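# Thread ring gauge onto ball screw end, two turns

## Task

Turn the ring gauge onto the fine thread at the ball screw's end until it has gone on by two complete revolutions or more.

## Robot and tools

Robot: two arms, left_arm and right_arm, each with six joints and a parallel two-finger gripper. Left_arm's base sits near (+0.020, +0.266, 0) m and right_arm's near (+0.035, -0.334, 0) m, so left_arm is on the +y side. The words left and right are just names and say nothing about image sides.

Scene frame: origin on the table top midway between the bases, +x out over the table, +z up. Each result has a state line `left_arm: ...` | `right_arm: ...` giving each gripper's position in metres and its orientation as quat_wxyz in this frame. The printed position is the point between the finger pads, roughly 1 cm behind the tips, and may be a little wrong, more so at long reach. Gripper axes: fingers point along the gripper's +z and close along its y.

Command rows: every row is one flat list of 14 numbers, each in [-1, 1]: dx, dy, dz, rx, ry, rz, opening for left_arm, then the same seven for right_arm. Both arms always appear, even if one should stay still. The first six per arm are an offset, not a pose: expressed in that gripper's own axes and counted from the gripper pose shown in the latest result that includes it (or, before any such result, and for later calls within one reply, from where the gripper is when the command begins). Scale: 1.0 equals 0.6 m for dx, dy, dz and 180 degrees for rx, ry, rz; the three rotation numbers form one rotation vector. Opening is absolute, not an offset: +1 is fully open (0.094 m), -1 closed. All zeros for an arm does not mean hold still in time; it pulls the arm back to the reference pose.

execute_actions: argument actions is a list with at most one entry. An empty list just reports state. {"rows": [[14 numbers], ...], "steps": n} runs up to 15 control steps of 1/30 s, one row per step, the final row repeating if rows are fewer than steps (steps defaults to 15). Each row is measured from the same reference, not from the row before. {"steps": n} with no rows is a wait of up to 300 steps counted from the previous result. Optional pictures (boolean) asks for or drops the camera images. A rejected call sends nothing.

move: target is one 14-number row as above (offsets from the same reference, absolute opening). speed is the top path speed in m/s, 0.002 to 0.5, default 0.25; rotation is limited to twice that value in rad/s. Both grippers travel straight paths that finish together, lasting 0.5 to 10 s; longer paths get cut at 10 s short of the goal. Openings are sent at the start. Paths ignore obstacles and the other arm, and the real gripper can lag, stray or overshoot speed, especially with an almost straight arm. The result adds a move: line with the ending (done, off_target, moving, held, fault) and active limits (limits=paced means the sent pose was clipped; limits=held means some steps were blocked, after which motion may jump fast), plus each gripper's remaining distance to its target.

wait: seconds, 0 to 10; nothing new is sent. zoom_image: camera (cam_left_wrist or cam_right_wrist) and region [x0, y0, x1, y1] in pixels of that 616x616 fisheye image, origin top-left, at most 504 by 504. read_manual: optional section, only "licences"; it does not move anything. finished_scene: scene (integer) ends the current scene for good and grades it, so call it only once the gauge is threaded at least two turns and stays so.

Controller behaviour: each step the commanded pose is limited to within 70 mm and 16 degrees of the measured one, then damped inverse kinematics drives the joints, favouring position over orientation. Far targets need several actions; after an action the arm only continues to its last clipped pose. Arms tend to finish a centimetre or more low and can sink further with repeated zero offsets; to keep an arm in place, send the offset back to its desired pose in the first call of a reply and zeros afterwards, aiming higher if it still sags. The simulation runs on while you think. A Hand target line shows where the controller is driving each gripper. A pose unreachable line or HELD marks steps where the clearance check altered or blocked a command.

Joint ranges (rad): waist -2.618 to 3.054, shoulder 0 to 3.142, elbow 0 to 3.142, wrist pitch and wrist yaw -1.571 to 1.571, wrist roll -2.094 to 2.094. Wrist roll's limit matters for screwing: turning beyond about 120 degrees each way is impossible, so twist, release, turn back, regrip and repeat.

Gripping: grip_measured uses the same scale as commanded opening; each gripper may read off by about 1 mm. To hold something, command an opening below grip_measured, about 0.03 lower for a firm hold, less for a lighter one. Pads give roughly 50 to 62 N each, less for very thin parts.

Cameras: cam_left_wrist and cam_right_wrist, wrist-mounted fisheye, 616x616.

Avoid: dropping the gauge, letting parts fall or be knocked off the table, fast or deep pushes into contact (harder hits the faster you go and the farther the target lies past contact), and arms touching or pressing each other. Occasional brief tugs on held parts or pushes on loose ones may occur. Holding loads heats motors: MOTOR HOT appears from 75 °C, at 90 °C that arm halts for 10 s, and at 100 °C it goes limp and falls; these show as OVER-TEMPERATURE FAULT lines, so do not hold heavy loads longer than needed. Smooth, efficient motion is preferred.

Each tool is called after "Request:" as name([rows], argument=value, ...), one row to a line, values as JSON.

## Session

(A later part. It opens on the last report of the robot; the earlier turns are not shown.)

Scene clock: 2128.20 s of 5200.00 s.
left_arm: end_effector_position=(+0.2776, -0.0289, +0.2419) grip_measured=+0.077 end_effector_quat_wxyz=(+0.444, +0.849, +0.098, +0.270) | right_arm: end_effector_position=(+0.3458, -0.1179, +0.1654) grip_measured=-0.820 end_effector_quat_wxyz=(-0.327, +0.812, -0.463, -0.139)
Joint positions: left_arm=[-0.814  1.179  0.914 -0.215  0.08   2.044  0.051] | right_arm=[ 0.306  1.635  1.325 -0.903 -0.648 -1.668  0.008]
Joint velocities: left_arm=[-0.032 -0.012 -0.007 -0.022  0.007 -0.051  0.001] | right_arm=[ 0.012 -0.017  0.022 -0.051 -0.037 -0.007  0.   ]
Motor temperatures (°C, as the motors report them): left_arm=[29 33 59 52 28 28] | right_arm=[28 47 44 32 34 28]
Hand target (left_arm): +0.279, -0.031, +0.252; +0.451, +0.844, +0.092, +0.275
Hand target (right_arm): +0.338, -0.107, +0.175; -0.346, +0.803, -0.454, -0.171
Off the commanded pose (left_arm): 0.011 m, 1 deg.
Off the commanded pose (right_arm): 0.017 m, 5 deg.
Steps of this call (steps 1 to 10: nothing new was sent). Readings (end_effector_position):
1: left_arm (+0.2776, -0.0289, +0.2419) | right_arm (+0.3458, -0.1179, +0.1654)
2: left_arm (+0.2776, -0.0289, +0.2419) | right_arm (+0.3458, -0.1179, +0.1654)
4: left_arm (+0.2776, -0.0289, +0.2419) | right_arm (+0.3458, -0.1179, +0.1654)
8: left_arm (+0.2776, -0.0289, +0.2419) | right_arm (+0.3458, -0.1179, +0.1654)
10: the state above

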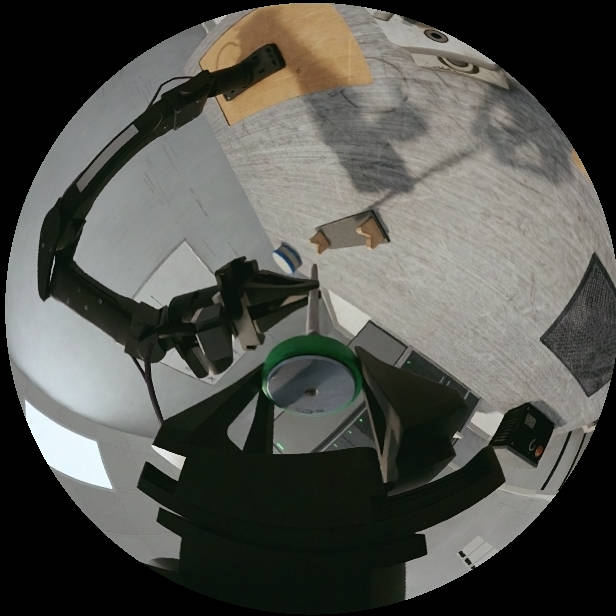

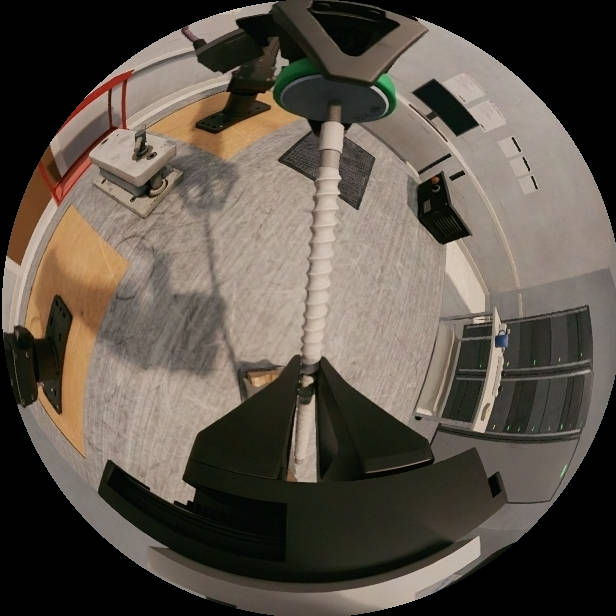

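Request:
execute_actions([
  {"rows": [[0.008,0.0108,-0.0032,-0.0018,0.0018,0,0.05,-0.0257,-0.0019,0.0008,0.0009,-0.0227,0.003,-0.95],[0.008,0.0108,-0.0032,-0.0018,0.0018,0,0.06,-0.0257,-0.0019,0.0008,0.0009,-0.0227,0.003,-0.95],[0.008,0.0108,-0.0032,-0.0018,0.0018,0,0.07,-0.0257,-0.0019,0.0008,0.0009,-0.0227,0.003,-0.95],[0.008,0.0108,-0.0032,-0.0018,0.0018,0,0.08,-0.0257,-0.0019,0.0008,0.0009,-0.0227,0.003,-0.95],[0.008,0.0108,-0.0032,-0.0018,0.0018,0,0.09,-0.0257,-0.0019,0.0008,0.0009,-0.0227,0.003,-0.95],[0.008,0.0108,-0.0032,-0.0018,0.0018,0,0.105,-0.0257,-0.0019,0.0008,0.0009,-0.0227,0.003,-0.95],[0.008,0.0108,-0.0032,-0.0018,0.0018,0,0.12,-0.0257,-0.0019,0.0008,0.0009,-0.0227,0.003,-0.95],[0.008,0.0108,-0.0032,-0.0018,0.0018,0,0.14,-0.0257,-0.0019,0.0008,0.0009,-0.0227,0.003,-0.95],[0.008,0.0108,-0.0032,-0.0018,0.0018,0,0.17,-0.0257,-0.0019,0.0008,0.0009,-0.0227,0.003,-0.95],[0.008,0.0108,-0.0032,-0.0018,0.0018,0,0.2,-0.0257,-0.0019,0.0008,0.0009,-0.0227,0.003,-0.95],[0.008,0.0108,-0.0032,-0.0018,0.0018,0,0.25,-0.0257,-0.0019,0.0008,0.0009,-0.0227,0.003,-0.95],[0.008,0.0108,-0.0032,-0.0018,0.0018,0,0.3,-0.0257,-0.0019,0.0008,0.0009,-0.0227,0.003,-0.95],[0.008,0.0108,-0.0032,-0.0018,0.0018,0,0.35,-0.0257,-0.0019,0.0008,0.0009,-0.0227,0.003,-0.95]], "steps": 15},
], pictures=false)

Request:
execute_actions([
  {"steps": 12},
])

Request:
zoom_image(camera="cam_right_wrist", region=[270, 20, 410, 160])

Request:
zoom_image(camera="cam_left_wrist", region=[230, 240, 430, 440])

Scene clock: 2158.83 s of 5200.00 s.
left_arm: end_effector_position=(+0.2776, -0.0289, +0.2419) grip_measured=+0.346 end_effector_quat_wxyz=(+0.444, +0.849, +0.098, +0.271) | right_arm: end_effector_position=(+0.3457, -0.1178, +0.1655) grip_measured=-0.820 end_effector_quat_wxyz=(-0.328, +0.812, -0.463, -0.139)
Joint positions: left_arm=[-0.814  1.179  0.914 -0.215  0.08   2.046  0.063] | right_arm=[ 0.306  1.635  1.325 -0.903 -0.649 -1.668  0.008]
Joint velocities: left_arm=[ 0.012  0.007 -0.007  0.007 -0.007 -0.007  0.004] | right_arm=[ 0.002 -0.022 -0.002 -0.022  0.037 -0.037  0.   ]
Motor temperatures (°C, as the motors report them): left_arm=[29 33 60 52 28 28] | right_arm=[28 47 44 32 34 28]
Hand target (left_arm): +0.280, -0.029, +0.250; +0.446, +0.847, +0.099, +0.273
Hand target (right_arm): +0.339, -0.107, +0.174; -0.344, +0.804, -0.456, -0.168
Off the commanded pose (left_arm): 0.008 m, 0 deg.
Off the commanded pose (right_arm): 0.015 m, 4 deg.
Steps of this call (steps 1 to 90: nothing new was sent; then 27.13 s passed at rest; steps 91 to 105: all 15 steps of this action). Readings (end_effector_position):
91: left_arm (+0.2776, -0.0290, +0.2419) | right_arm (+0.3458, -0.1179, +0.1654)
92: left_arm (+0.2776, -0.0290, +0.2419) | right_arm (+0.3458, -0.1179, +0.1654)
94: left_arm (+0.2776, -0.0290, +0.2419) | right_arm (+0.3458, -0.1179, +0.1654)
98: left_arm (+0.2776, -0.0289, +0.2419) | right_arm (+0.3457, -0.1178, +0.1655)
105: the state above

Scene clock: 2159.23 s of 5200.00 s.
left_arm: end_effector_position=(+0.2776, -0.0289, +0.2419) grip_measured=+0.348 end_effector_quat_wxyz=(+0.444, +0.849, +0.098, +0.271) | right_arm: end_effector_position=(+0.3457, -0.1178, +0.1655) grip_measured=-0.820 end_effector_quat_wxyz=(-0.328, +0.812, -0.463, -0.139)
Joint positions: left_arm=[-0.814  1.179  0.914 -0.215  0.08   2.046  0.063] | right_arm=[ 0.306  1.635  1.325 -0.903 -0.649 -1.668  0.008]
Joint velocities: left_arm=[ 0.002 -0.002 -0.002 -0.066  0.066 -0.007 -0.001] | right_arm=[-0.002  0.007  0.002 -0.022 -0.007  0.022 -0.001]
Motor temperatures (°C, as the motors report them): left_arm=[29 33 60 52 28 28] | right_arm=[28 47 44 32 34 28]
Hand target (left_arm): +0.280, -0.029, +0.250; +0.446, +0.847, +0.099, +0.273
Hand target (right_arm): +0.339, -0.107, +0.174; -0.344, +0.804, -0.456, -0.168
Off the commanded pose (left_arm): 0.008 m, 0 deg.
Off the commanded pose (right_arm): 0.015 m, 4 deg.
Steps of this call (steps 1 to 12: nothing new was sent). Readings (end_effector_position):
1: left_arm (+0.2776, -0.0289, +0.2419) | right_arm (+0.3457, -0.1178, +0.1655)
2: left_arm (+0.2776, -0.0289, +0.2419) | right_arm (+0.3457, -0.1178, +0.1655)
4: left_arm (+0.2776, -0.0289, +0.2419) | right_arm (+0.3457, -0.1178, +0.1655)
8: left_arm (+0.2776, -0.0289, +0.2419) | right_arm (+0.3457, -0.1178, +0.1655)
12: the state above

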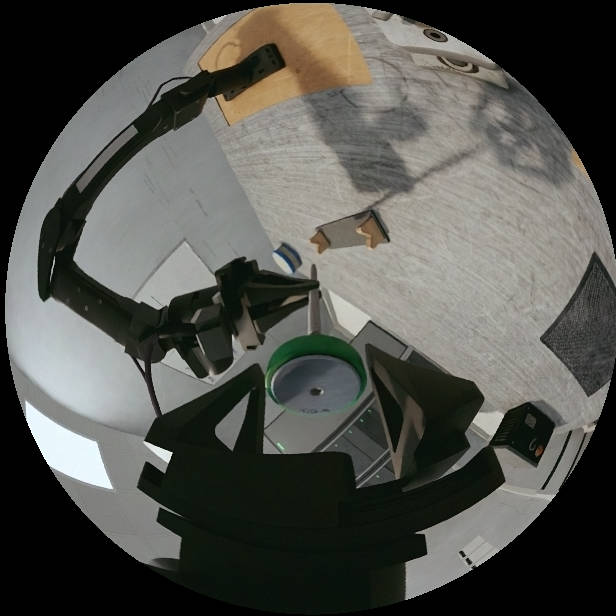

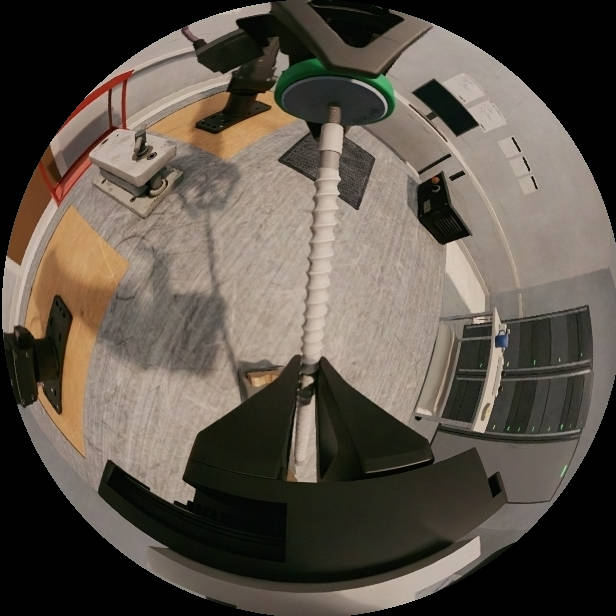

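Region (270, 20, 410, 160) of cam_right_wrist's 616x616 image, scaled by 3.600, with more detail than that image has.

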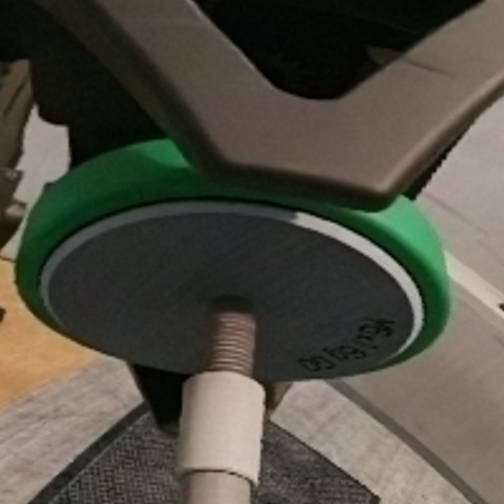

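Region (230, 240, 430, 440) of cam_left_wrist's 616x616 image, scaled by 2.520, with more detail than that image has.

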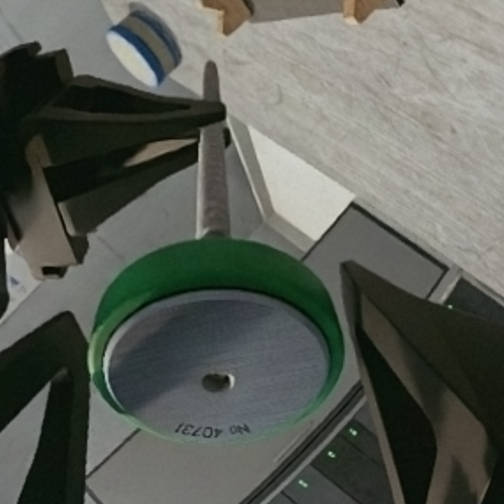

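Request:
execute_actions([
  {"rows": [[0.0047,-0.0007,-0.0032,0.0074,0.0001,0,0.35,-0.0257,-0.0019,0.0008,0.0009,-0.0227,0.003,-0.95]], "steps": 13},
], pictures=false)

Request:
execute_actions([
  {"rows": [[0.011,0.011,-0.0032,-0.0022,0.0045,-0.0778,0.35,-0.0257,-0.0019,0.0008,0.0009,-0.0227,0.003,-0.95],[0.011,0.011,-0.0032,-0.0023,0.0045,-0.09,0.35,-0.0257,-0.0019,0.0008,0.0009,-0.0227,0.003,-0.95],[0.011,0.011,-0.0032,-0.0024,0.0044,-0.1022,0.35,-0.0257,-0.0019,0.0008,0.0009,-0.0227,0.003,-0.95],[0.011,0.011,-0.0032,-0.0025,0.0044,-0.1144,0.35,-0.0257,-0.0019,0.0008,0.0009,-0.0227,0.003,-0.95],[0.011,0.011,-0.0032,-0.0025,0.0043,-0.1267,0.35,-0.0257,-0.0019,0.0008,0.0009,-0.0227,0.003,-0.95],[0.011,0.011,-0.0032,-0.0026,0.0043,-0.1389,0.35,-0.0257,-0.0019,0.0008,0.0009,-0.0227,0.003,-0.95],[0.011,0.011,-0.0032,-0.0027,0.0042,-0.1511,0.35,-0.0257,-0.0019,0.0008,0.0009,-0.0227,0.003,-0.95],[0.011,0.011,-0.0032,-0.0028,0.0042,-0.1633,0.35,-0.0257,-0.0019,0.0008,0.0009,-0.0227,0.003,-0.95],[0.011,0.011,-0.0032,-0.0029,0.0041,-0.1756,0.35,-0.0257,-0.0019,0.0008,0.0009,-0.0227,0.003,-0.95],[0.011,0.011,-0.0032,-0.003,0.0041,-0.1878,0.35,-0.0257,-0.0019,0.0008,0.0009,-0.0227,0.003,-0.95],[0.011,0.011,-0.0032,-0.0031,0.004,-0.2,0.35,-0.0257,-0.0019,0.0008,0.0009,-0.0227,0.003,-0.95],[0.011,0.011,-0.0032,-0.0031,0.004,-0.2122,0.35,-0.0257,-0.0019,0.0008,0.0009,-0.0227,0.003,-0.95],[0.011,0.011,-0.0032,-0.0032,0.0039,-0.2244,0.35,-0.0257,-0.0019,0.0008,0.0009,-0.0227,0.003,-0.95],[0.011,0.011,-0.0032,-0.0033,0.0039,-0.2367,0.35,-0.0257,-0.0019,0.0008,0.0009,-0.0227,0.003,-0.95],[0.011,0.011,-0.0032,-0.0034,0.0038,-0.2489,0.35,-0.0257,-0.0019,0.0008,0.0009,-0.0227,0.003,-0.95]], "steps": 15},
], pictures=false)

Request:
execute_actions([
  {"steps": 11},
], pictures=false)

Request:
execute_actions([
  {"rows": [[0.0006,0.0156,-0.0032,-0.0047,0.0018,-0.0778,0.35,-0.0257,-0.0019,0.0008,0.0009,-0.0227,0.003,-0.95],[0.0006,0.0156,-0.0032,-0.0047,0.0017,-0.09,0.35,-0.0257,-0.0019,0.0008,0.0009,-0.0227,0.003,-0.95],[0.0006,0.0156,-0.0032,-0.0047,0.0016,-0.1022,0.35,-0.0257,-0.0019,0.0008,0.0009,-0.0227,0.003,-0.95],[0.0006,0.0156,-0.0032,-0.0048,0.0016,-0.1144,0.35,-0.0257,-0.0019,0.0008,0.0009,-0.0227,0.003,-0.95],[0.0006,0.0156,-0.0032,-0.0048,0.0015,-0.1267,0.35,-0.0257,-0.0019,0.0008,0.0009,-0.0227,0.003,-0.95],[0.0006,0.0156,-0.0032,-0.0048,0.0014,-0.1389,0.35,-0.0257,-0.0019,0.0008,0.0009,-0.0227,0.003,-0.95],[0.0006,0.0156,-0.0032,-0.0049,0.0013,-0.1511,0.35,-0.0257,-0.0019,0.0008,0.0009,-0.0227,0.003,-0.95],[0.0006,0.0156,-0.0032,-0.0049,0.0012,-0.1633,0.35,-0.0257,-0.0019,0.0008,0.0009,-0.0227,0.003,-0.95],[0.0006,0.0156,-0.0032,-0.0049,0.0011,-0.1756,0.35,-0.0257,-0.0019,0.0008,0.0009,-0.0227,0.003,-0.95],[0.0006,0.0156,-0.0032,-0.005,0.001,-0.1878,0.35,-0.0257,-0.0019,0.0008,0.0009,-0.0227,0.003,-0.95],[0.0006,0.0156,-0.0032,-0.005,0.0009,-0.2,0.35,-0.0257,-0.0019,0.0008,0.0009,-0.0227,0.003,-0.95],[0.0006,0.0156,-0.0032,-0.005,0.0008,-0.2122,0.35,-0.0257,-0.0019,0.0008,0.0009,-0.0227,0.003,-0.95],[0.0006,0.0156,-0.0032,-0.0051,0.0008,-0.2244,0.35,-0.0257,-0.0019,0.0008,0.0009,-0.0227,0.003,-0.95],[0.0006,0.0156,-0.0032,-0.0051,0.0007,-0.2367,0.35,-0.0257,-0.0019,0.0008,0.0009,-0.0227,0.003,-0.95],[0.0006,0.0156,-0.0032,-0.0051,0.0006,-0.2489,0.35,-0.0257,-0.0019,0.0008,0.0009,-0.0227,0.003,-0.95]], "steps": 15},
], pictures=false)

Request:
execute_actions([
  {"steps": 11},
], pictures=false)

Request:
execute_actions([
  {"rows": [[-0.01,0.0119,-0.0032,-0.0046,-0.0018,-0.0778,0.35,-0.0257,-0.0019,0.0008,0.0009,-0.0227,0.003,-0.95],[-0.01,0.0119,-0.0032,-0.0046,-0.0019,-0.09,0.35,-0.0257,-0.0019,0.0008,0.0009,-0.0227,0.003,-0.95],[-0.01,0.0119,-0.0032,-0.0046,-0.002,-0.1022,0.35,-0.0257,-0.0019,0.0008,0.0009,-0.0227,0.003,-0.95],[-0.01,0.0119,-0.0032,-0.0045,-0.0021,-0.1144,0.35,-0.0257,-0.0019,0.0008,0.0009,-0.0227,0.003,-0.95],[-0.01,0.0119,-0.0032,-0.0045,-0.0021,-0.1267,0.35,-0.0257,-0.0019,0.0008,0.0009,-0.0227,0.003,-0.95],[-0.01,0.0119,-0.0032,-0.0045,-0.0022,-0.1389,0.35,-0.0257,-0.0019,0.0008,0.0009,-0.0227,0.003,-0.95],[-0.01,0.0119,-0.0032,-0.0044,-0.0023,-0.1511,0.35,-0.0257,-0.0019,0.0008,0.0009,-0.0227,0.003,-0.95],[-0.01,0.0119,-0.0032,-0.0044,-0.0024,-0.1633,0.35,-0.0257,-0.0019,0.0008,0.0009,-0.0227,0.003,-0.95],[-0.01,0.0119,-0.0032,-0.0044,-0.0025,-0.1756,0.35,-0.0257,-0.0019,0.0008,0.0009,-0.0227,0.003,-0.95],[-0.01,0.0119,-0.0032,-0.0043,-0.0026,-0.1878,0.35,-0.0257,-0.0019,0.0008,0.0009,-0.0227,0.003,-0.95],[-0.01,0.0119,-0.0032,-0.0043,-0.0027,-0.2,0.35,-0.0257,-0.0019,0.0008,0.0009,-0.0227,0.003,-0.95],[-0.01,0.0119,-0.0032,-0.0042,-0.0027,-0.2122,0.35,-0.0257,-0.0019,0.0008,0.0009,-0.0227,0.003,-0.95],[-0.01,0.0119,-0.0032,-0.0042,-0.0028,-0.2244,0.35,-0.0257,-0.0019,0.0008,0.0009,-0.0227,0.003,-0.95],[-0.01,0.0119,-0.0032,-0.0041,-0.0029,-0.2367,0.35,-0.0257,-0.0019,0.0008,0.0009,-0.0227,0.003,-0.95],[-0.01,0.0119,-0.0032,-0.0041,-0.003,-0.2489,0.35,-0.0257,-0.0019,0.0008,0.0009,-0.0227,0.003,-0.95]], "steps": 15},
], pictures=false)

Request:
execute_actions([
  {"steps": 11},
])

Request:
zoom_image(camera="cam_left_wrist", region=[230, 240, 430, 440])

Scene clock: 2240.43 s of 5200.00 s.
left_arm: end_effector_position=(+0.2775, -0.0278, +0.2401) grip_measured=+0.348 end_effector_quat_wxyz=(+0.440, +0.851, +0.099, +0.270) | right_arm: end_effector_position=(+0.3457, -0.1178, +0.1655) grip_measured=-0.820 end_effector_quat_wxyz=(-0.328, +0.812, -0.463, -0.139)
Joint positions: left_arm=[-0.814  1.179  0.914 -0.223  0.076  2.046  0.063] | right_arm=[ 0.306  1.635  1.325 -0.903 -0.649 -1.668  0.008]
Joint velocities: left_arm=[ 0.017 -0.012 -0.012 -0.022  0.022 -0.007  0.   ] | right_arm=[-0.017  0.002 -0.012  0.066 -0.022 -0.037 -0.   ]
Motor temperatures (°C, as the motors report them): left_arm=[29 33 60 50 28 28] | right_arm=[28 47 44 32 34 28]
Hand target (left_arm): +0.279, -0.026, +0.243; +0.434, +0.854, +0.101, +0.270
Hand target (right_arm): +0.339, -0.107, +0.174; -0.344, +0.804, -0.456, -0.168
Off the commanded pose (left_arm): 0.004 m, 1 deg.
Off the commanded pose (right_arm): 0.015 m, 4 deg.
Steps of this call (steps 1 to 90: nothing new was sent; then 77.77 s passed at rest; steps 91 to 103: all 13 steps of this action). Readings (end_effector_position):
91: left_arm (+0.2776, -0.0288, +0.2417) | right_arm (+0.3457, -0.1178, +0.1655)
92: left_arm (+0.2776, -0.0286, +0.2415) | right_arm (+0.3457, -0.1178, +0.1655)
94: left_arm (+0.2776, -0.0283, +0.2409) | right_arm (+0.3457, -0.1178, +0.1655)
98: left_arm (+0.2776, -0.0280, +0.2404) | right_arm (+0.3457, -0.1178, +0.1655)
103: the state above

Scene clock: 2240.93 s of 5200.00 s.
left_arm: end_effector_position=(+0.2775, -0.0278, +0.2401) grip_measured=+0.348 end_effector_quat_wxyz=(+0.499, +0.786, +0.339, +0.132) | right_arm: end_effector_position=(+0.3457, -0.1178, +0.1655) grip_measured=-0.820 end_effector_quat_wxyz=(-0.328, +0.812, -0.463, -0.139)
Joint positions: left_arm=[-0.814  1.179  0.914 -0.223  0.076  1.462  0.063] | right_arm=[ 0.306  1.635  1.325 -0.903 -0.649 -1.668  0.008]
Joint velocities: left_arm=[-0.007 -0.012 -0.007  0.066  0.007 -1.121 -0.001] | right_arm=[ 0.007  0.007 -0.007 -0.037 -0.022  0.007 -0.002]
Motor temperatures (°C, as the motors report them): left_arm=[29 33 60 50 28 28] | right_arm=[28 47 44 32 34 28]
Hand target (left_arm): +0.281, -0.028, +0.249; +0.515, +0.749, +0.408, +0.090
Hand target (right_arm): +0.339, -0.107, +0.174; -0.344, +0.804, -0.456, -0.168
Off the commanded pose (left_arm): 0.010 m, 11 deg.
Off the commanded pose (right_arm): 0.015 m, 4 deg.
Steps of this call (steps 1 to 15: all 15 steps of this action). Readings (end_effector_position):
1: left_arm (+0.2775, -0.0278, +0.2401) | right_arm (+0.3457, -0.1178, +0.1655)
2: left_arm (+0.2775, -0.0278, +0.2401) | right_arm (+0.3457, -0.1178, +0.1655)
4: left_arm (+0.2775, -0.0278, +0.2401) | right_arm (+0.3457, -0.1178, +0.1655)
8: left_arm (+0.2775, -0.0278, +0.2401) | right_arm (+0.3457, -0.1178, +0.1655)
15: the state above

Scene clock: 2241.30 s of 5200.00 s.
left_arm: end_effector_position=(+0.2775, -0.0278, +0.2401) grip_measured=+0.348 end_effector_quat_wxyz=(+0.507, +0.759, +0.397, +0.094) | right_arm: end_effector_position=(+0.3457, -0.1178, +0.1655) grip_measured=-0.820 end_effector_quat_wxyz=(-0.328, +0.812, -0.463, -0.139)
Joint positions: left_arm=[-0.814  1.179  0.914 -0.223  0.076  1.312  0.063] | right_arm=[ 0.306  1.635  1.325 -0.903 -0.649 -1.668  0.008]
Joint velocities: left_arm=[ 0.012 -0.002  0.002 -0.139  0.007 -0.154  0.001] | right_arm=[-0.012 -0.007 -0.007 -0.081  0.037  0.007 -0.   ]
Motor temperatures (°C, as the motors report them): left_arm=[29 33 60 50 28 28] | right_arm=[28 47 44 32 34 28]
Hand target (left_arm): +0.281, -0.028, +0.249; +0.515, +0.749, +0.408, +0.090
Hand target (right_arm): +0.339, -0.107, +0.174; -0.344, +0.804, -0.456, -0.168
Off the commanded pose (left_arm): 0.010 m, 3 deg.
Off the commanded pose (right_arm): 0.015 m, 4 deg.
Steps of this call (steps 1 to 11: nothing new was sent). Readings (end_effector_position):
1: left_arm (+0.2775, -0.0278, +0.2401) | right_arm (+0.3457, -0.1178, +0.1655)
2: left_arm (+0.2775, -0.0278, +0.2401) | right_arm (+0.3457, -0.1178, +0.1655)
4: left_arm (+0.2775, -0.0278, +0.2401) | right_arm (+0.3457, -0.1178, +0.1655)
8: left_arm (+0.2775, -0.0278, +0.2401) | right_arm (+0.3457, -0.1178, +0.1655)
11: the state above

Scene clock: 2241.80 s of 5200.00 s.
left_arm: end_effector_position=(+0.2775, -0.0278, +0.2401) grip_measured=+0.348 end_effector_quat_wxyz=(+0.513, +0.612, +0.599, -0.056) | right_arm: end_effector_position=(+0.3457, -0.1178, +0.1655) grip_measured=-0.820 end_effector_quat_wxyz=(-0.328, +0.812, -0.463, -0.139)
Joint positions: left_arm=[-0.814  1.179  0.914 -0.223  0.076  0.728  0.063] | right_arm=[ 0.306  1.635  1.325 -0.903 -0.649 -1.668  0.008]
Joint velocities: left_arm=[ 0.012 -0.012 -0.022  0.007 -0.022 -1.092 -0.001] | right_arm=[-0.012  0.007  0.007  0.037 -0.051 -0.022 -0.   ]
Motor temperatures (°C, as the motors report them): left_arm=[29 33 60 50 28 28] | right_arm=[28 47 44 32 34 28]
Hand target (left_arm): +0.281, -0.028, +0.249; +0.513, +0.553, +0.649, -0.101
Hand target (right_arm): +0.339, -0.107, +0.174; -0.344, +0.804, -0.456, -0.168
Off the commanded pose (left_arm): 0.010 m, 11 deg.
Off the commanded pose (right_arm): 0.015 m, 4 deg.
Steps of this call (steps 1 to 15: all 15 steps of this action). Readings (end_effector_position):
1: left_arm (+0.2775, -0.0278, +0.2401) | right_arm (+0.3457, -0.1178, +0.1655)
2: left_arm (+0.2775, -0.0278, +0.2401) | right_arm (+0.3457, -0.1178, +0.1655)
4: left_arm (+0.2775, -0.0278, +0.2401) | right_arm (+0.3457, -0.1178, +0.1655)
8: left_arm (+0.2775, -0.0278, +0.2401) | right_arm (+0.3457, -0.1178, +0.1655)
15: the state above

Scene clock: 2242.17 s of 5200.00 s.
left_arm: end_effector_position=(+0.2775, -0.0278, +0.2401) grip_measured=+0.348 end_effector_quat_wxyz=(+0.507, +0.565, +0.644, -0.094) | right_arm: end_effector_position=(+0.3457, -0.1178, +0.1655) grip_measured=-0.820 end_effector_quat_wxyz=(-0.328, +0.812, -0.463, -0.139)
Joint positions: left_arm=[-0.814  1.179  0.914 -0.223  0.076  0.577  0.063] | right_arm=[ 0.306  1.635  1.325 -0.903 -0.649 -1.668  0.008]
Joint velocities: left_arm=[-0.002 -0.002 -0.022 -0.051  0.022 -0.095 -0.   ] | right_arm=[-0.012 -0.017 -0.012  0.037  0.007 -0.022  0.001]
Motor temperatures (°C, as the motors report them): left_arm=[29 33 60 50 28 28] | right_arm=[28 47 44 32 34 28]
Hand target (left_arm): +0.281, -0.028, +0.249; +0.513, +0.553, +0.649, -0.101
Hand target (right_arm): +0.339, -0.107, +0.174; -0.344, +0.804, -0.456, -0.168
Off the commanded pose (left_arm): 0.010 m, 3 deg.
Off the commanded pose (right_arm): 0.015 m, 4 deg.
Steps of this call (steps 1 to 11: nothing new was sent). Readings (end_effector_position):
1: left_arm (+0.2775, -0.0278, +0.2401) | right_arm (+0.3457, -0.1178, +0.1655)
2: left_arm (+0.2775, -0.0278, +0.2401) | right_arm (+0.3457, -0.1178, +0.1655)
4: left_arm (+0.2775, -0.0278, +0.2401) | right_arm (+0.3457, -0.1178, +0.1655)
8: left_arm (+0.2775, -0.0278, +0.2401) | right_arm (+0.3457, -0.1178, +0.1655)
11: the state above

Scene clock: 2242.67 s of 5200.00 s.
left_arm: end_effector_position=(+0.2775, -0.0278, +0.2401) grip_measured=+0.348 end_effector_quat_wxyz=(+0.458, +0.355, +0.779, -0.237) | right_arm: end_effector_position=(+0.3457, -0.1178, +0.1655) grip_measured=-0.820 end_effector_quat_wxyz=(-0.328, +0.812, -0.463, -0.139)
Joint positions: left_arm=[-0.814  1.179  0.914 -0.223  0.076 -0.009  0.063] | right_arm=[ 0.306  1.635  1.325 -0.903 -0.649 -1.668  0.008]
Joint velocities: left_arm=[-0.002 -0.012 -0.007  0.022 -0.022 -1.092  0.   ] | right_arm=[-0.002 -0.007 -0.012 -0.037  0.022 -0.007  0.   ]
Motor temperatures (°C, as the motors report them): left_arm=[29 33 60 50 28 28] | right_arm=[28 47 44 32 34 28]
Hand target (left_arm): +0.281, -0.028, +0.249; +0.442, +0.282, +0.805, -0.278
Hand target (right_arm): +0.339, -0.107, +0.174; -0.344, +0.804, -0.456, -0.168
Off the commanded pose (left_arm): 0.010 m, 11 deg.
Off the commanded pose (right_arm): 0.015 m, 4 deg.
Steps of this call (steps 1 to 15: all 15 steps of this action). Readings (end_effector_position):
1: left_arm (+0.2775, -0.0278, +0.2401) | right_arm (+0.3457, -0.1178, +0.1655)
2: left_arm (+0.2775, -0.0278, +0.2401) | right_arm (+0.3457, -0.1178, +0.1655)
4: left_arm (+0.2775, -0.0278, +0.2401) | right_arm (+0.3457, -0.1178, +0.1655)
8: left_arm (+0.2775, -0.0278, +0.2401) | right_arm (+0.3457, -0.1178, +0.1655)
15: the state above

Scene clock: 2243.03 s of 5200.00 s.
left_arm: end_effector_position=(+0.2775, -0.0278, +0.2401) grip_measured=+0.348 end_effector_quat_wxyz=(+0.439, +0.295, +0.804, -0.271) | right_arm: end_effector_position=(+0.3457, -0.1178, +0.1655) grip_measured=-0.820 end_effector_quat_wxyz=(-0.328, +0.812, -0.463, -0.139)
Joint positions: left_arm=[-0.814  1.179  0.914 -0.223  0.076 -0.161  0.063] | right_arm=[ 0.306  1.635  1.325 -0.903 -0.649 -1.668  0.008]
Joint velocities: left_arm=[-0.002  0.002 -0.002 -0.037 -0.007 -0.125 -0.   ] | right_arm=[-0.002  0.002  0.012 -0.022 -0.066  0.051 -0.001]
Motor temperatures (°C, as the motors report them): left_arm=[29 33 60 51 28 28] | right_arm=[28 47 44 32 34 28]
Hand target (left_arm): +0.281, -0.028, +0.249; +0.442, +0.282, +0.805, -0.278
Hand target (right_arm): +0.339, -0.107, +0.174; -0.344, +0.804, -0.456, -0.168
Off the commanded pose (left_arm): 0.010 m, 3 deg.
Off the commanded pose (right_arm): 0.015 m, 4 deg.
Steps of this call (steps 1 to 11: nothing new was sent). Readings (end_effector_position):
1: left_arm (+0.2775, -0.0278, +0.2401) | right_arm (+0.3457, -0.1178, +0.1655)
2: left_arm (+0.2775, -0.0278, +0.2401) | right_arm (+0.3457, -0.1178, +0.1655)
4: left_arm (+0.2775, -0.0278, +0.2401) | right_arm (+0.3457, -0.1178, +0.1655)
8: left_arm (+0.2775, -0.0278, +0.2401) | right_arm (+0.3457, -0.1178, +0.1655)
11: the state above

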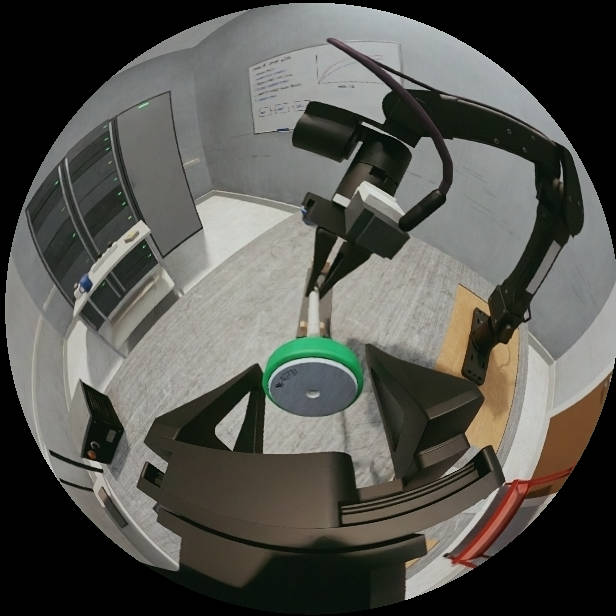

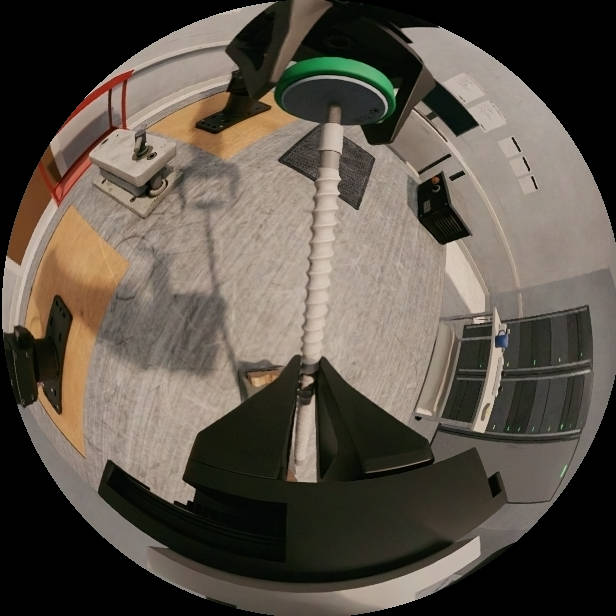

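Region (230, 240, 430, 440) of cam_left_wrist's 616x616 image, scaled by 2.520, with more detail than that image has.

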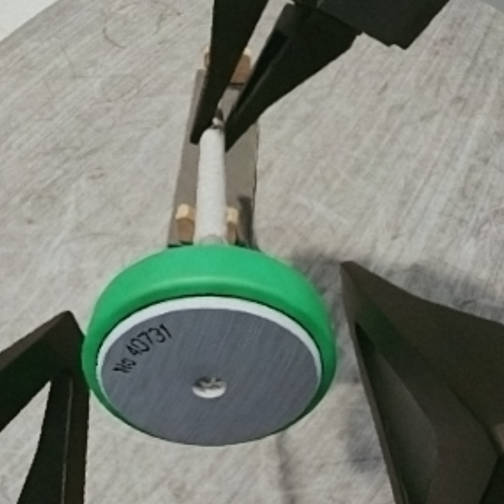

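Request:
execute_actions(actions=[])

Scene clock: 2276.03 s of 5200.00 s.
left_arm: end_effector_position=(+0.2775, -0.0278, +0.2401) grip_measured=+0.348 end_effector_quat_wxyz=(+0.437, +0.289, +0.806, -0.274) | right_arm: end_effector_position=(+0.3457, -0.1178, +0.1655) grip_measured=-0.820 end_effector_quat_wxyz=(-0.328, +0.812, -0.463, -0.139)
Joint positions: left_arm=[-0.814  1.179  0.914 -0.223  0.076 -0.175  0.063] | right_arm=[ 0.306  1.635  1.325 -0.903 -0.649 -1.668  0.008]
Joint velocities: left_arm=[ 0.002 -0.007 -0.012  0.051 -0.037 -0.007 -0.001] | right_arm=[-0.007  0.012 -0.007  0.007  0.051 -0.066  0.001]
Motor temperatures (°C, as the motors report them): left_arm=[29 33 60 51 28 28] | right_arm=[28 47 44 32 34 28]
Hand target (left_arm): +0.281, -0.028, +0.249; +0.442, +0.282, +0.805, -0.278
Hand target (right_arm): +0.339, -0.107, +0.174; -0.344, +0.804, -0.456, -0.168
Off the commanded pose (left_arm): 0.010 m, 2 deg.
Off the commanded pose (right_arm): 0.015 m, 4 deg.
Steps of this call (steps 1 to 90: nothing new was sent; then 30.00 s passed at rest). Readings (end_effector_position):
1: left_arm (+0.2775, -0.0278, +0.2401) | right_arm (+0.3457, -0.1178, +0.1655)
2: left_arm (+0.2775, -0.0278, +0.2401) | right_arm (+0.3457, -0.1178, +0.1655)
4: left_arm (+0.2775, -0.0278, +0.2401) | right_arm (+0.3457, -0.1178, +0.1655)
8: left_arm (+0.2775, -0.0278, +0.2401) | right_arm (+0.3457, -0.1178, +0.1655)
90: the state above

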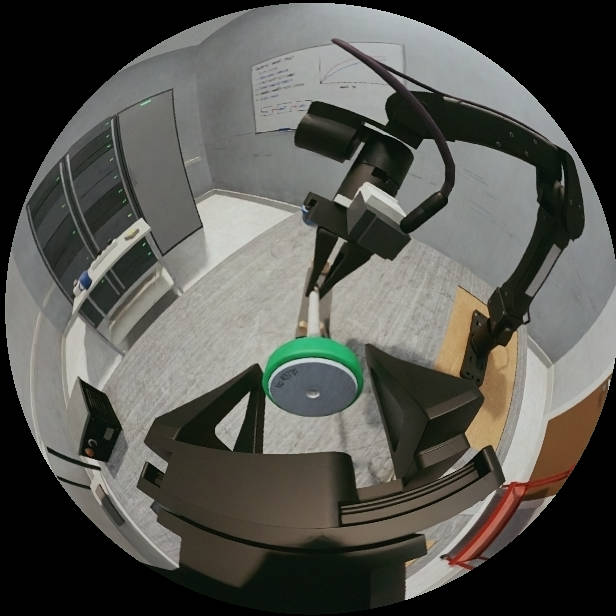

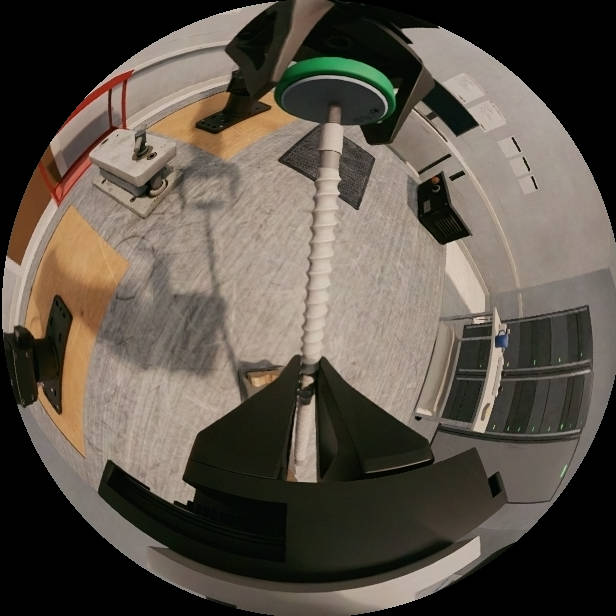

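Request:
execute_actions([
  {"rows":[
[-0.0154,0.002,-0.0032,-0.0022,-0.0044,-0.0778,0.35,-0.0257,-0.0019,0.0008,0.0009,-0.0227,0.003,-0.95],
[-0.0154,0.002,-0.0032,-0.0021,-0.0044,-0.09,0.35,-0.0257,-0.0019,0.0008,0.0009,-0.0227,0.003,-0.95],
[-0.0154,0.002,-0.0032,-0.002,-0.0045,-0.1022,0.35,-0.0257,-0.0019,0.0008,0.0009,-0.0227,0.003,-0.95],
[-0.0154,0.002,-0.0032,-0.0019,-0.0045,-0.1144,0.35,-0.0257,-0.0019,0.0008,0.0009,-0.0227,0.003,-0.95],
[-0.0154,0.002,-0.0032,-0.0018,-0.0045,-0.1267,0.35,-0.0257,-0.0019,0.0008,0.0009,-0.0227,0.003,-0.95],
[-0.0154,0.002,-0.0032,-0.0018,-0.0046,-0.1389,0.35,-0.0257,-0.0019,0.0008,0.0009,-0.0227,0.003,-0.95],
[-0.0154,0.002,-0.0032,-0.0017,-0.0046,-0.1511,0.35,-0.0257,-0.0019,0.0008,0.0009,-0.0227,0.003,-0.95],
[-0.0154,0.002,-0.0032,-0.0016,-0.0046,-0.1633,0.35,-0.0257,-0.0019,0.0008,0.0009,-0.0227,0.003,-0.95],
[-0.0154,0.002,-0.0032,-0.0015,-0.0047,-0.1756,0.35,-0.0257,-0.0019,0.0008,0.0009,-0.0227,0.003,-0.95],
[-0.0154,0.002,-0.0032,-0.0014,-0.0047,-0.1878,0.35,-0.0257,-0.0019,0.0008,0.0009,-0.0227,0.003,-0.95],
[-0.0154,0.002,-0.0032,-0.0013,-0.0047,-0.2,0.35,-0.0257,-0.0019,0.0008,0.0009,-0.0227,0.003,-0.95],
[-0.0154,0.002,-0.0032,-0.0013,-0.0048,-0.2122,0.35,-0.0257,-0.0019,0.0008,0.0009,-0.0227,0.003,-0.95],
[-0.0154,0.002,-0.0032,-0.0012,-0.0048,-0.2244,0.35,-0.0257,-0.0019,0.0008,0.0009,-0.0227,0.003,-0.95],
[-0.0154,0.002,-0.0032,-0.0011,-0.0049,-0.2367,0.35,-0.0257,-0.0019,0.0008,0.0009,-0.0227,0.003,-0.95],
[-0.0154,0.002,-0.0032,-0.001,-0.0049,-0.2489,0.35,-0.0257,-0.0019,0.0008,0.0009,-0.0227,0.003,-0.95]
],"steps":15},
], pictures=false)

Request:
execute_actions([
  {"steps":12},
], pictures=false)

Scene clock: 2290.37 s of 5200.00 s.
left_arm: end_effector_position=(+0.2775, -0.0278, +0.2401) grip_measured=+0.348 end_effector_quat_wxyz=(+0.339, +0.043, +0.855, -0.389) | right_arm: end_effector_position=(+0.3457, -0.1178, +0.1655) grip_measured=-0.820 end_effector_quat_wxyz=(-0.328, +0.812, -0.463, -0.139)
Joint positions: left_arm=[-0.814  1.179  0.914 -0.223  0.076 -0.764  0.063] | right_arm=[ 0.306  1.635  1.325 -0.903 -0.649 -1.668  0.008]
Joint velocities: left_arm=[-0.017 -0.017  0.002 -0.066 -0.007 -1.179 -0.   ] | right_arm=[-0.002  0.002 -0.002 -0.022 -0.037  0.037 -0.   ]
Motor temperatures (°C, as the motors report them): left_arm=[29 33 60 51 28 28] | right_arm=[28 47 44 32 34 28]
Hand target (left_arm): +0.281, -0.028, +0.249; +0.309, -0.033, +0.852, -0.421
Hand target (right_arm): +0.339, -0.107, +0.174; -0.344, +0.804, -0.456, -0.168
Off the commanded pose (left_arm): 0.010 m, 11 deg.
Off the commanded pose (right_arm): 0.015 m, 4 deg.
Steps of this call (steps 1 to 90: nothing new was sent; then 10.83 s passed at rest; steps 91 to 105: all 15 steps of this action). Readings (end_effector_position):
91: left_arm (+0.2775, -0.0278, +0.2401) | right_arm (+0.3457, -0.1178, +0.1655)
92: left_arm (+0.2775, -0.0278, +0.2401) | right_arm (+0.3457, -0.1178, +0.1655)
94: left_arm (+0.2775, -0.0278, +0.2401) | right_arm (+0.3457, -0.1178, +0.1655)
98: left_arm (+0.2775, -0.0278, +0.2401) | right_arm (+0.3457, -0.1178, +0.1655)
105: the state above

Scene clock: 2290.77 s of 5200.00 s.
left_arm: end_effector_position=(+0.2775, -0.0278, +0.2401) grip_measured=+0.348 end_effector_quat_wxyz=(+0.308, -0.023, +0.856, -0.414) | right_arm: end_effector_position=(+0.3457, -0.1178, +0.1655) grip_measured=-0.820 end_effector_quat_wxyz=(-0.328, +0.812, -0.463, -0.139)
Joint positions: left_arm=[-0.814  1.179  0.914 -0.223  0.076 -0.918  0.063] | right_arm=[ 0.306  1.635  1.325 -0.903 -0.649 -1.668  0.008]
Joint velocities: left_arm=[ 0.002  0.007  0.002 -0.007  0.022 -0.11   0.001] | right_arm=[-0.012 -0.002 -0.017 -0.007 -0.007 -0.007 -0.   ]
Motor temperatures (°C, as the motors report them): left_arm=[29 33 60 51 28 28] | right_arm=[28 47 44 32 34 28]
Hand target (left_arm): +0.281, -0.028, +0.249; +0.309, -0.033, +0.852, -0.421
Hand target (right_arm): +0.339, -0.107, +0.174; -0.344, +0.804, -0.456, -0.168
Off the commanded pose (left_arm): 0.010 m, 2 deg.
Off the commanded pose (right_arm): 0.015 m, 4 deg.
Steps of this call (steps 1 to 12: nothing new was sent). Readings (end_effector_position):
1: left_arm (+0.2775, -0.0278, +0.2401) | right_arm (+0.3457, -0.1178, +0.1655)
2: left_arm (+0.2775, -0.0278, +0.2401) | right_arm (+0.3457, -0.1178, +0.1655)
4: left_arm (+0.2775, -0.0278, +0.2401) | right_arm (+0.3457, -0.1178, +0.1655)
8: left_arm (+0.2775, -0.0278, +0.2401) | right_arm (+0.3457, -0.1178, +0.1655)
12: the state above

Request:
execute_actions([
  {"rows":[
[-0.0127,-0.009,-0.0032,0.0014,-0.0048,-0.0778,0.35,-0.0257,-0.0019,0.0008,0.0009,-0.0227,0.003,-0.95],
[-0.0127,-0.009,-0.0032,0.0015,-0.0048,-0.09,0.35,-0.0257,-0.0019,0.0008,0.0009,-0.0227,0.003,-0.95],
[-0.0127,-0.009,-0.0032,0.0016,-0.0047,-0.1022,0.35,-0.0257,-0.0019,0.0008,0.0009,-0.0227,0.003,-0.95],
[-0.0127,-0.009,-0.0032,0.0017,-0.0047,-0.1144,0.35,-0.0257,-0.0019,0.0008,0.0009,-0.0227,0.003,-0.95],
[-0.0127,-0.009,-0.0032,0.0018,-0.0047,-0.1267,0.35,-0.0257,-0.0019,0.0008,0.0009,-0.0227,0.003,-0.95],
[-0.0127,-0.009,-0.0032,0.0019,-0.0046,-0.1389,0.35,-0.0257,-0.0019,0.0008,0.0009,-0.0227,0.003,-0.95],
[-0.0127,-0.009,-0.0032,0.002,-0.0046,-0.1511,0.35,-0.0257,-0.0019,0.0008,0.0009,-0.0227,0.003,-0.95],
[-0.0127,-0.009,-0.0032,0.0021,-0.0045,-0.1633,0.35,-0.0257,-0.0019,0.0008,0.0009,-0.0227,0.003,-0.95],
[-0.0127,-0.009,-0.0032,0.0022,-0.0045,-0.1756,0.35,-0.0257,-0.0019,0.0008,0.0009,-0.0227,0.003,-0.95],
[-0.0127,-0.009,-0.0032,0.0023,-0.0045,-0.1878,0.35,-0.0257,-0.0019,0.0008,0.0009,-0.0227,0.003,-0.95],
[-0.0127,-0.009,-0.0032,0.0024,-0.0044,-0.2,0.35,-0.0257,-0.0019,0.0008,0.0009,-0.0227,0.003,-0.95],
[-0.0127,-0.009,-0.0032,0.0025,-0.0044,-0.2122,0.35,-0.0257,-0.0019,0.0008,0.0009,-0.0227,0.003,-0.95],
[-0.0127,-0.009,-0.0032,0.0026,-0.0044,-0.2244,0.35,-0.0257,-0.0019,0.0008,0.0009,-0.0227,0.003,-0.95],
[-0.0127,-0.009,-0.0032,0.0026,-0.0043,-0.2367,0.35,-0.0257,-0.0019,0.0008,0.0009,-0.0227,0.003,-0.95],
[-0.0127,-0.009,-0.0032,0.0027,-0.0043,-0.2489,0.35,-0.0257,-0.0019,0.0008,0.0009,-0.0227,0.003,-0.95]
],"steps":15},
], pictures=false)

Request:
execute_actions([
  {"steps":12},
], pictures=false)

Scene clock: 2305.27 s of 5200.00 s.
left_arm: end_effector_position=(+0.2775, -0.0279, +0.2401) grip_measured=+0.348 end_effector_quat_wxyz=(+0.174, -0.272, +0.812, -0.486) | right_arm: end_effector_position=(+0.3457, -0.1178, +0.1655) grip_measured=-0.820 end_effector_quat_wxyz=(-0.328, +0.812, -0.463, -0.139)
Joint positions: left_arm=[-0.814  1.179  0.914 -0.223  0.077 -1.51   0.063] | right_arm=[ 0.306  1.635  1.325 -0.903 -0.649 -1.668  0.008]
Joint velocities: left_arm=[-0.032  0.017 -0.007 -0.066 -0.007 -1.15   0.001] | right_arm=[ 0.007  0.002 -0.022 -0.007 -0.051  0.037 -0.001]
Motor temperatures (°C, as the motors report them): left_arm=[29 33 60 51 28 28] | right_arm=[28 47 44 32 34 28]
Hand target (left_arm): +0.281, -0.028, +0.249; +0.135, -0.340, +0.782, -0.505
Hand target (right_arm): +0.339, -0.107, +0.174; -0.344, +0.804, -0.456, -0.168
Off the commanded pose (left_arm): 0.010 m, 11 deg.
Off the commanded pose (right_arm): 0.015 m, 4 deg.
Steps of this call (steps 1 to 90: nothing new was sent; then 11.00 s passed at rest; steps 91 to 105: all 15 steps of this action). Readings (end_effector_position):
91: left_arm (+0.2775, -0.0279, +0.2401) | right_arm (+0.3457, -0.1178, +0.1655)
92: left_arm (+0.2775, -0.0279, +0.2401) | right_arm (+0.3457, -0.1178, +0.1655)
94: left_arm (+0.2775, -0.0279, +0.2401) | right_arm (+0.3457, -0.1178, +0.1655)
98: left_arm (+0.2775, -0.0279, +0.2401) | right_arm (+0.3457, -0.1178, +0.1655)
105: the state above

Scene clock: 2305.67 s of 5200.00 s.
left_arm: end_effector_position=(+0.2775, -0.0279, +0.2401) grip_measured=+0.348 end_effector_quat_wxyz=(+0.136, -0.333, +0.789, -0.498) | right_arm: end_effector_position=(+0.3457, -0.1178, +0.1655) grip_measured=-0.820 end_effector_quat_wxyz=(-0.328, +0.812, -0.463, -0.139)
Joint positions: left_arm=[-0.814  1.179  0.914 -0.223  0.077 -1.663  0.063] | right_arm=[ 0.306  1.635  1.325 -0.903 -0.649 -1.668  0.008]
Joint velocities: left_arm=[ 0.007 -0.012 -0.002  0.081 -0.022 -0.139 -0.   ] | right_arm=[ 0.002  0.007 -0.007 -0.022  0.037  0.066 -0.   ]
Motor temperatures (°C, as the motors report them): left_arm=[29 33 60 51 28 28] | right_arm=[28 47 44 32 34 28]
Hand target (left_arm): +0.281, -0.028, +0.249; +0.135, -0.340, +0.782, -0.505
Hand target (right_arm): +0.339, -0.107, +0.174; -0.344, +0.804, -0.456, -0.168
Off the commanded pose (left_arm): 0.010 m, 2 deg.
Off the commanded pose (right_arm): 0.015 m, 4 deg.
Steps of this call (steps 1 to 12: nothing new was sent). Readings (end_effector_position):
1: left_arm (+0.2775, -0.0279, +0.2401) | right_arm (+0.3457, -0.1178, +0.1655)
2: left_arm (+0.2775, -0.0279, +0.2401) | right_arm (+0.3457, -0.1178, +0.1655)
4: left_arm (+0.2775, -0.0279, +0.2401) | right_arm (+0.3457, -0.1178, +0.1655)
8: left_arm (+0.2775, -0.0279, +0.2401) | right_arm (+0.3457, -0.1178, +0.1655)
12: the state above

Request:
execute_actions([
  {"rows":[
[-0.0033,-0.0152,-0.0032,0.0043,-0.0026,-0.0778,0.35,-0.0257,-0.0019,0.0008,0.0009,-0.0227,0.003,-0.95],
[-0.0033,-0.0152,-0.0032,0.0043,-0.0025,-0.09,0.35,-0.0257,-0.0019,0.0008,0.0009,-0.0227,0.003,-0.95],
[-0.0033,-0.0152,-0.0032,0.0044,-0.0025,-0.1022,0.35,-0.0257,-0.0019,0.0008,0.0009,-0.0227,0.003,-0.95],
[-0.0033,-0.0152,-0.0032,0.0044,-0.0024,-0.1144,0.35,-0.0257,-0.0019,0.0008,0.0009,-0.0227,0.003,-0.95]
],"steps":12},
], pictures=false)

Request:
execute_actions([
  {"steps":10},
])

Request:
zoom_image(camera="cam_left_wrist", region=[230, 240, 430, 440])

Scene clock: 2311.00 s of 5200.00 s.
left_arm: end_effector_position=(+0.2774, -0.0279, +0.2401) grip_measured=+0.348 end_effector_quat_wxyz=(+0.055, -0.454, +0.727, -0.513) | right_arm: end_effector_position=(+0.3457, -0.1178, +0.1655) grip_measured=-0.820 end_effector_quat_wxyz=(-0.328, +0.812, -0.463, -0.139)
Joint positions: left_arm=[-0.814  1.179  0.914 -0.223  0.077 -1.981  0.063] | right_arm=[ 0.306  1.635  1.325 -0.903 -0.649 -1.668  0.008]
Joint velocities: left_arm=[-0.022  0.012 -0.007 -0.066 -0.051 -0.227  0.001] | right_arm=[-0.017 -0.027 -0.002  0.037 -0.051 -0.037  0.   ]
Motor temperatures (°C, as the motors report them): left_arm=[29 33 60 51 28 28] | right_arm=[28 47 44 32 34 28]
Hand target (left_arm): +0.281, -0.028, +0.249; +0.050, -0.469, +0.713, -0.519
Hand target (right_arm): +0.339, -0.107, +0.174; -0.344, +0.804, -0.456, -0.168
Off the commanded pose (left_arm): 0.010 m, 3 deg.
Off the commanded pose (right_arm): 0.015 m, 4 deg.
Steps of this call (steps 1 to 90: nothing new was sent; then 1.93 s passed at rest; steps 91 to 102: all 12 steps of this action). Readings (end_effector_position):
91: left_arm (+0.2774, -0.0279, +0.2401) | right_arm (+0.3457, -0.1178, +0.1655)
92: left_arm (+0.2774, -0.0279, +0.2401) | right_arm (+0.3457, -0.1178, +0.1655)
94: left_arm (+0.2774, -0.0279, +0.2401) | right_arm (+0.3457, -0.1178, +0.1655)
98: left_arm (+0.2774, -0.0279, +0.2401) | right_arm (+0.3457, -0.1178, +0.1655)
102: the state above

Scene clock: 2311.33 s of 5200.00 s.
left_arm: end_effector_position=(+0.2774, -0.0279, +0.2401) grip_measured=+0.348 end_effector_quat_wxyz=(+0.047, -0.465, +0.720, -0.514) | right_arm: end_effector_position=(+0.3457, -0.1178, +0.1655) grip_measured=-0.820 end_effector_quat_wxyz=(-0.328, +0.812, -0.463, -0.139)
Joint positions: left_arm=[-0.814  1.179  0.914 -0.223  0.077 -2.011  0.063] | right_arm=[ 0.306  1.635  1.325 -0.903 -0.649 -1.668  0.008]
Joint velocities: left_arm=[ 0.007 -0.032 -0.007  0.007 -0.066 -0.022 -0.001] | right_arm=[-0.012  0.002 -0.002  0.066 -0.037  0.007  0.   ]
Motor temperatures (°C, as the motors report them): left_arm=[29 33 60 51 28 28] | right_arm=[28 47 44 32 34 28]
Hand target (left_arm): +0.281, -0.028, +0.249; +0.050, -0.469, +0.713, -0.519
Hand target (right_arm): +0.339, -0.107, +0.174; -0.344, +0.804, -0.456, -0.168
Off the commanded pose (left_arm): 0.010 m, 1 deg.
Off the commanded pose (right_arm): 0.015 m, 4 deg.
Steps of this call (steps 1 to 10: nothing new was sent). Readings (end_effector_position):
1: left_arm (+0.2774, -0.0279, +0.2401) | right_arm (+0.3457, -0.1178, +0.1655)
2: left_arm (+0.2774, -0.0279, +0.2401) | right_arm (+0.3457, -0.1178, +0.1655)
4: left_arm (+0.2774, -0.0279, +0.2401) | right_arm (+0.3457, -0.1178, +0.1655)
8: left_arm (+0.2774, -0.0279, +0.2401) | right_arm (+0.3457, -0.1178, +0.1655)
10: the state above

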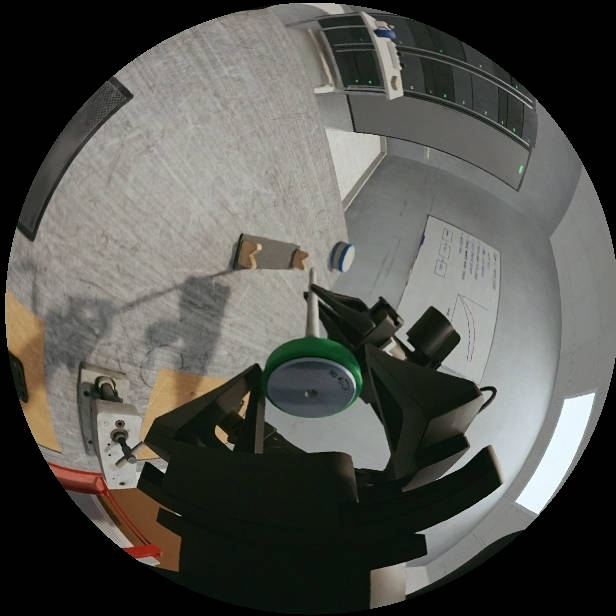

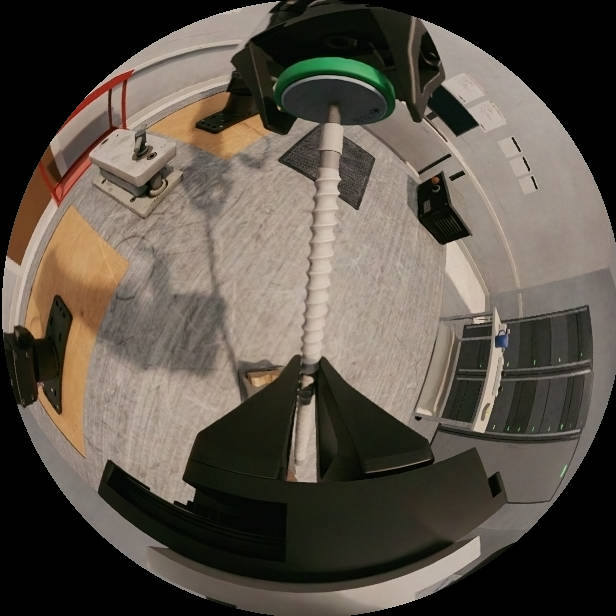

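Region (230, 240, 430, 440) of cam_left_wrist's 616x616 image, scaled by 2.520, with more detail than that image has.

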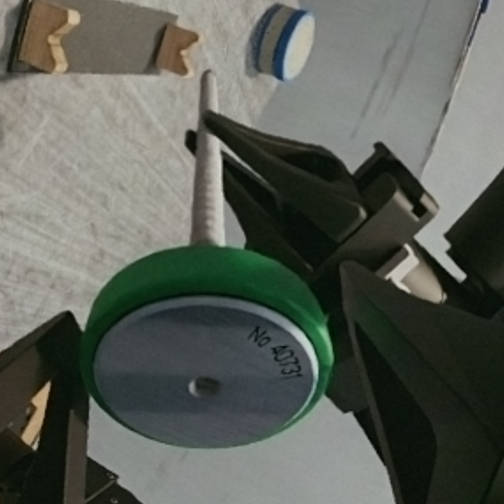

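Request:
execute_actions([
  {"rows":[
[0.0045,-0.0144,-0.0032,0.0037,0.0008,0,0.28,-0.0257,-0.0019,0.0008,0.0009,-0.0227,0.003,-0.95],
[0.0045,-0.0144,-0.0032,0.0037,0.0008,0,0.22,-0.0257,-0.0019,0.0008,0.0009,-0.0227,0.003,-0.95],
[0.0045,-0.0144,-0.0032,0.0037,0.0008,0,0.18,-0.0257,-0.0019,0.0008,0.0009,-0.0227,0.003,-0.95],
[0.0045,-0.0144,-0.0032,0.0037,0.0008,0,0.15,-0.0257,-0.0019,0.0008,0.0009,-0.0227,0.003,-0.95],
[0.0045,-0.0144,-0.0032,0.0037,0.0008,0,0.13,-0.0257,-0.0019,0.0008,0.0009,-0.0227,0.003,-0.95],
[0.0045,-0.0144,-0.0032,0.0037,0.0008,0,0.115,-0.0257,-0.0019,0.0008,0.0009,-0.0227,0.003,-0.95],
[0.0045,-0.0144,-0.0032,0.0037,0.0008,0,0.10,-0.0257,-0.0019,0.0008,0.0009,-0.0227,0.003,-0.95],
[0.0045,-0.0144,-0.0032,0.0037,0.0008,0,0.09,-0.0257,-0.0019,0.0008,0.0009,-0.0227,0.003,-0.95],
[0.0045,-0.0144,-0.0032,0.0037,0.0008,0,0.082,-0.0257,-0.0019,0.0008,0.0009,-0.0227,0.003,-0.95],
[0.0045,-0.0144,-0.0032,0.0037,0.0008,0,0.075,-0.0257,-0.0019,0.0008,0.0009,-0.0227,0.003,-0.95],
[0.0045,-0.0144,-0.0032,0.0037,0.0008,0,0.068,-0.0257,-0.0019,0.0008,0.0009,-0.0227,0.003,-0.95],
[0.0045,-0.0144,-0.0032,0.0037,0.0008,0,0.06,-0.0257,-0.0019,0.0008,0.0009,-0.0227,0.003,-0.95],
[0.0045,-0.0144,-0.0032,0.0037,0.0008,0,0.052,-0.0257,-0.0019,0.0008,0.0009,-0.0227,0.003,-0.95],
[0.0045,-0.0144,-0.0032,0.0037,0.0008,0,0.045,-0.0257,-0.0019,0.0008,0.0009,-0.0227,0.003,-0.95],
[0.0045,-0.0144,-0.0032,0.0037,0.0008,0,0.04,-0.0257,-0.0019,0.0008,0.0009,-0.0227,0.003,-0.95]
],"steps":15},
], pictures=false)

Request:
execute_actions([
  {"steps":12},
], pictures=false)

Scene clock: 2326.67 s of 5200.00 s.
left_arm: end_effector_position=(+0.2774, -0.0279, +0.2401) grip_measured=+0.076 end_effector_quat_wxyz=(+0.047, -0.466, +0.719, -0.514) | right_arm: end_effector_position=(+0.3457, -0.1178, +0.1655) grip_measured=-0.820 end_effector_quat_wxyz=(-0.328, +0.812, -0.463, -0.139)
Joint positions: left_arm=[-0.814  1.179  0.914 -0.223  0.077 -2.015  0.051] | right_arm=[ 0.306  1.635  1.325 -0.903 -0.649 -1.668  0.008]
Joint velocities: left_arm=[ 0.002 -0.012  0.007  0.051  0.007 -0.037 -0.   ] | right_arm=[ 0.002 -0.007  0.002 -0.007 -0.095  0.007 -0.001]
Motor temperatures (°C, as the motors report them): left_arm=[29 33 60 51 28 28] | right_arm=[28 47 44 32 34 28]
Hand target (left_arm): +0.280, -0.029, +0.249; +0.049, -0.463, +0.717, -0.519
Hand target (right_arm): +0.339, -0.107, +0.174; -0.344, +0.804, -0.456, -0.168
Off the commanded pose (left_arm): 0.009 m, 1 deg.
Off the commanded pose (right_arm): 0.015 m, 4 deg.
Steps of this call (steps 1 to 90: nothing new was sent; then 11.83 s passed at rest; steps 91 to 105: all 15 steps of this action). Readings (end_effector_position):
91: left_arm (+0.2774, -0.0279, +0.2401) | right_arm (+0.3457, -0.1178, +0.1655)
92: left_arm (+0.2774, -0.0279, +0.2401) | right_arm (+0.3457, -0.1178, +0.1655)
94: left_arm (+0.2774, -0.0279, +0.2401) | right_arm (+0.3457, -0.1178, +0.1655)
98: left_arm (+0.2774, -0.0279, +0.2401) | right_arm (+0.3457, -0.1178, +0.1655)
105: the state above

Scene clock: 2327.07 s of 5200.00 s.
left_arm: end_effector_position=(+0.2774, -0.0279, +0.2401) grip_measured=+0.076 end_effector_quat_wxyz=(+0.047, -0.466, +0.719, -0.514) | right_arm: end_effector_position=(+0.3457, -0.1178, +0.1655) grip_measured=-0.820 end_effector_quat_wxyz=(-0.328, +0.812, -0.463, -0.139)
Joint positions: left_arm=[-0.814  1.179  0.914 -0.223  0.077 -2.015  0.051] | right_arm=[ 0.306  1.635  1.325 -0.903 -0.649 -1.668  0.008]
Joint velocities: left_arm=[-0.017 -0.012  0.012 -0.051 -0.037  0.051 -0.001] | right_arm=[ 0.002 -0.002 -0.017 -0.007 -0.022 -0.022  0.   ]
Motor temperatures (°C, as the motors report them): left_arm=[29 33 60 51 28 28] | right_arm=[28 47 44 32 34 28]
Hand target (left_arm): +0.280, -0.029, +0.249; +0.049, -0.463, +0.717, -0.519
Hand target (right_arm): +0.339, -0.107, +0.174; -0.344, +0.804, -0.456, -0.168
Off the commanded pose (left_arm): 0.009 m, 1 deg.
Off the commanded pose (right_arm): 0.015 m, 4 deg.
Steps of this call (steps 1 to 12: nothing new was sent). Readings (end_effector_position):
1: left_arm (+0.2774, -0.0279, +0.2401) | right_arm (+0.3457, -0.1178, +0.1655)
2: left_arm (+0.2774, -0.0279, +0.2401) | right_arm (+0.3457, -0.1178, +0.1655)
4: left_arm (+0.2774, -0.0279, +0.2401) | right_arm (+0.3457, -0.1178, +0.1655)
8: left_arm (+0.2774, -0.0279, +0.2401) | right_arm (+0.3457, -0.1178, +0.1655)
12: the state above


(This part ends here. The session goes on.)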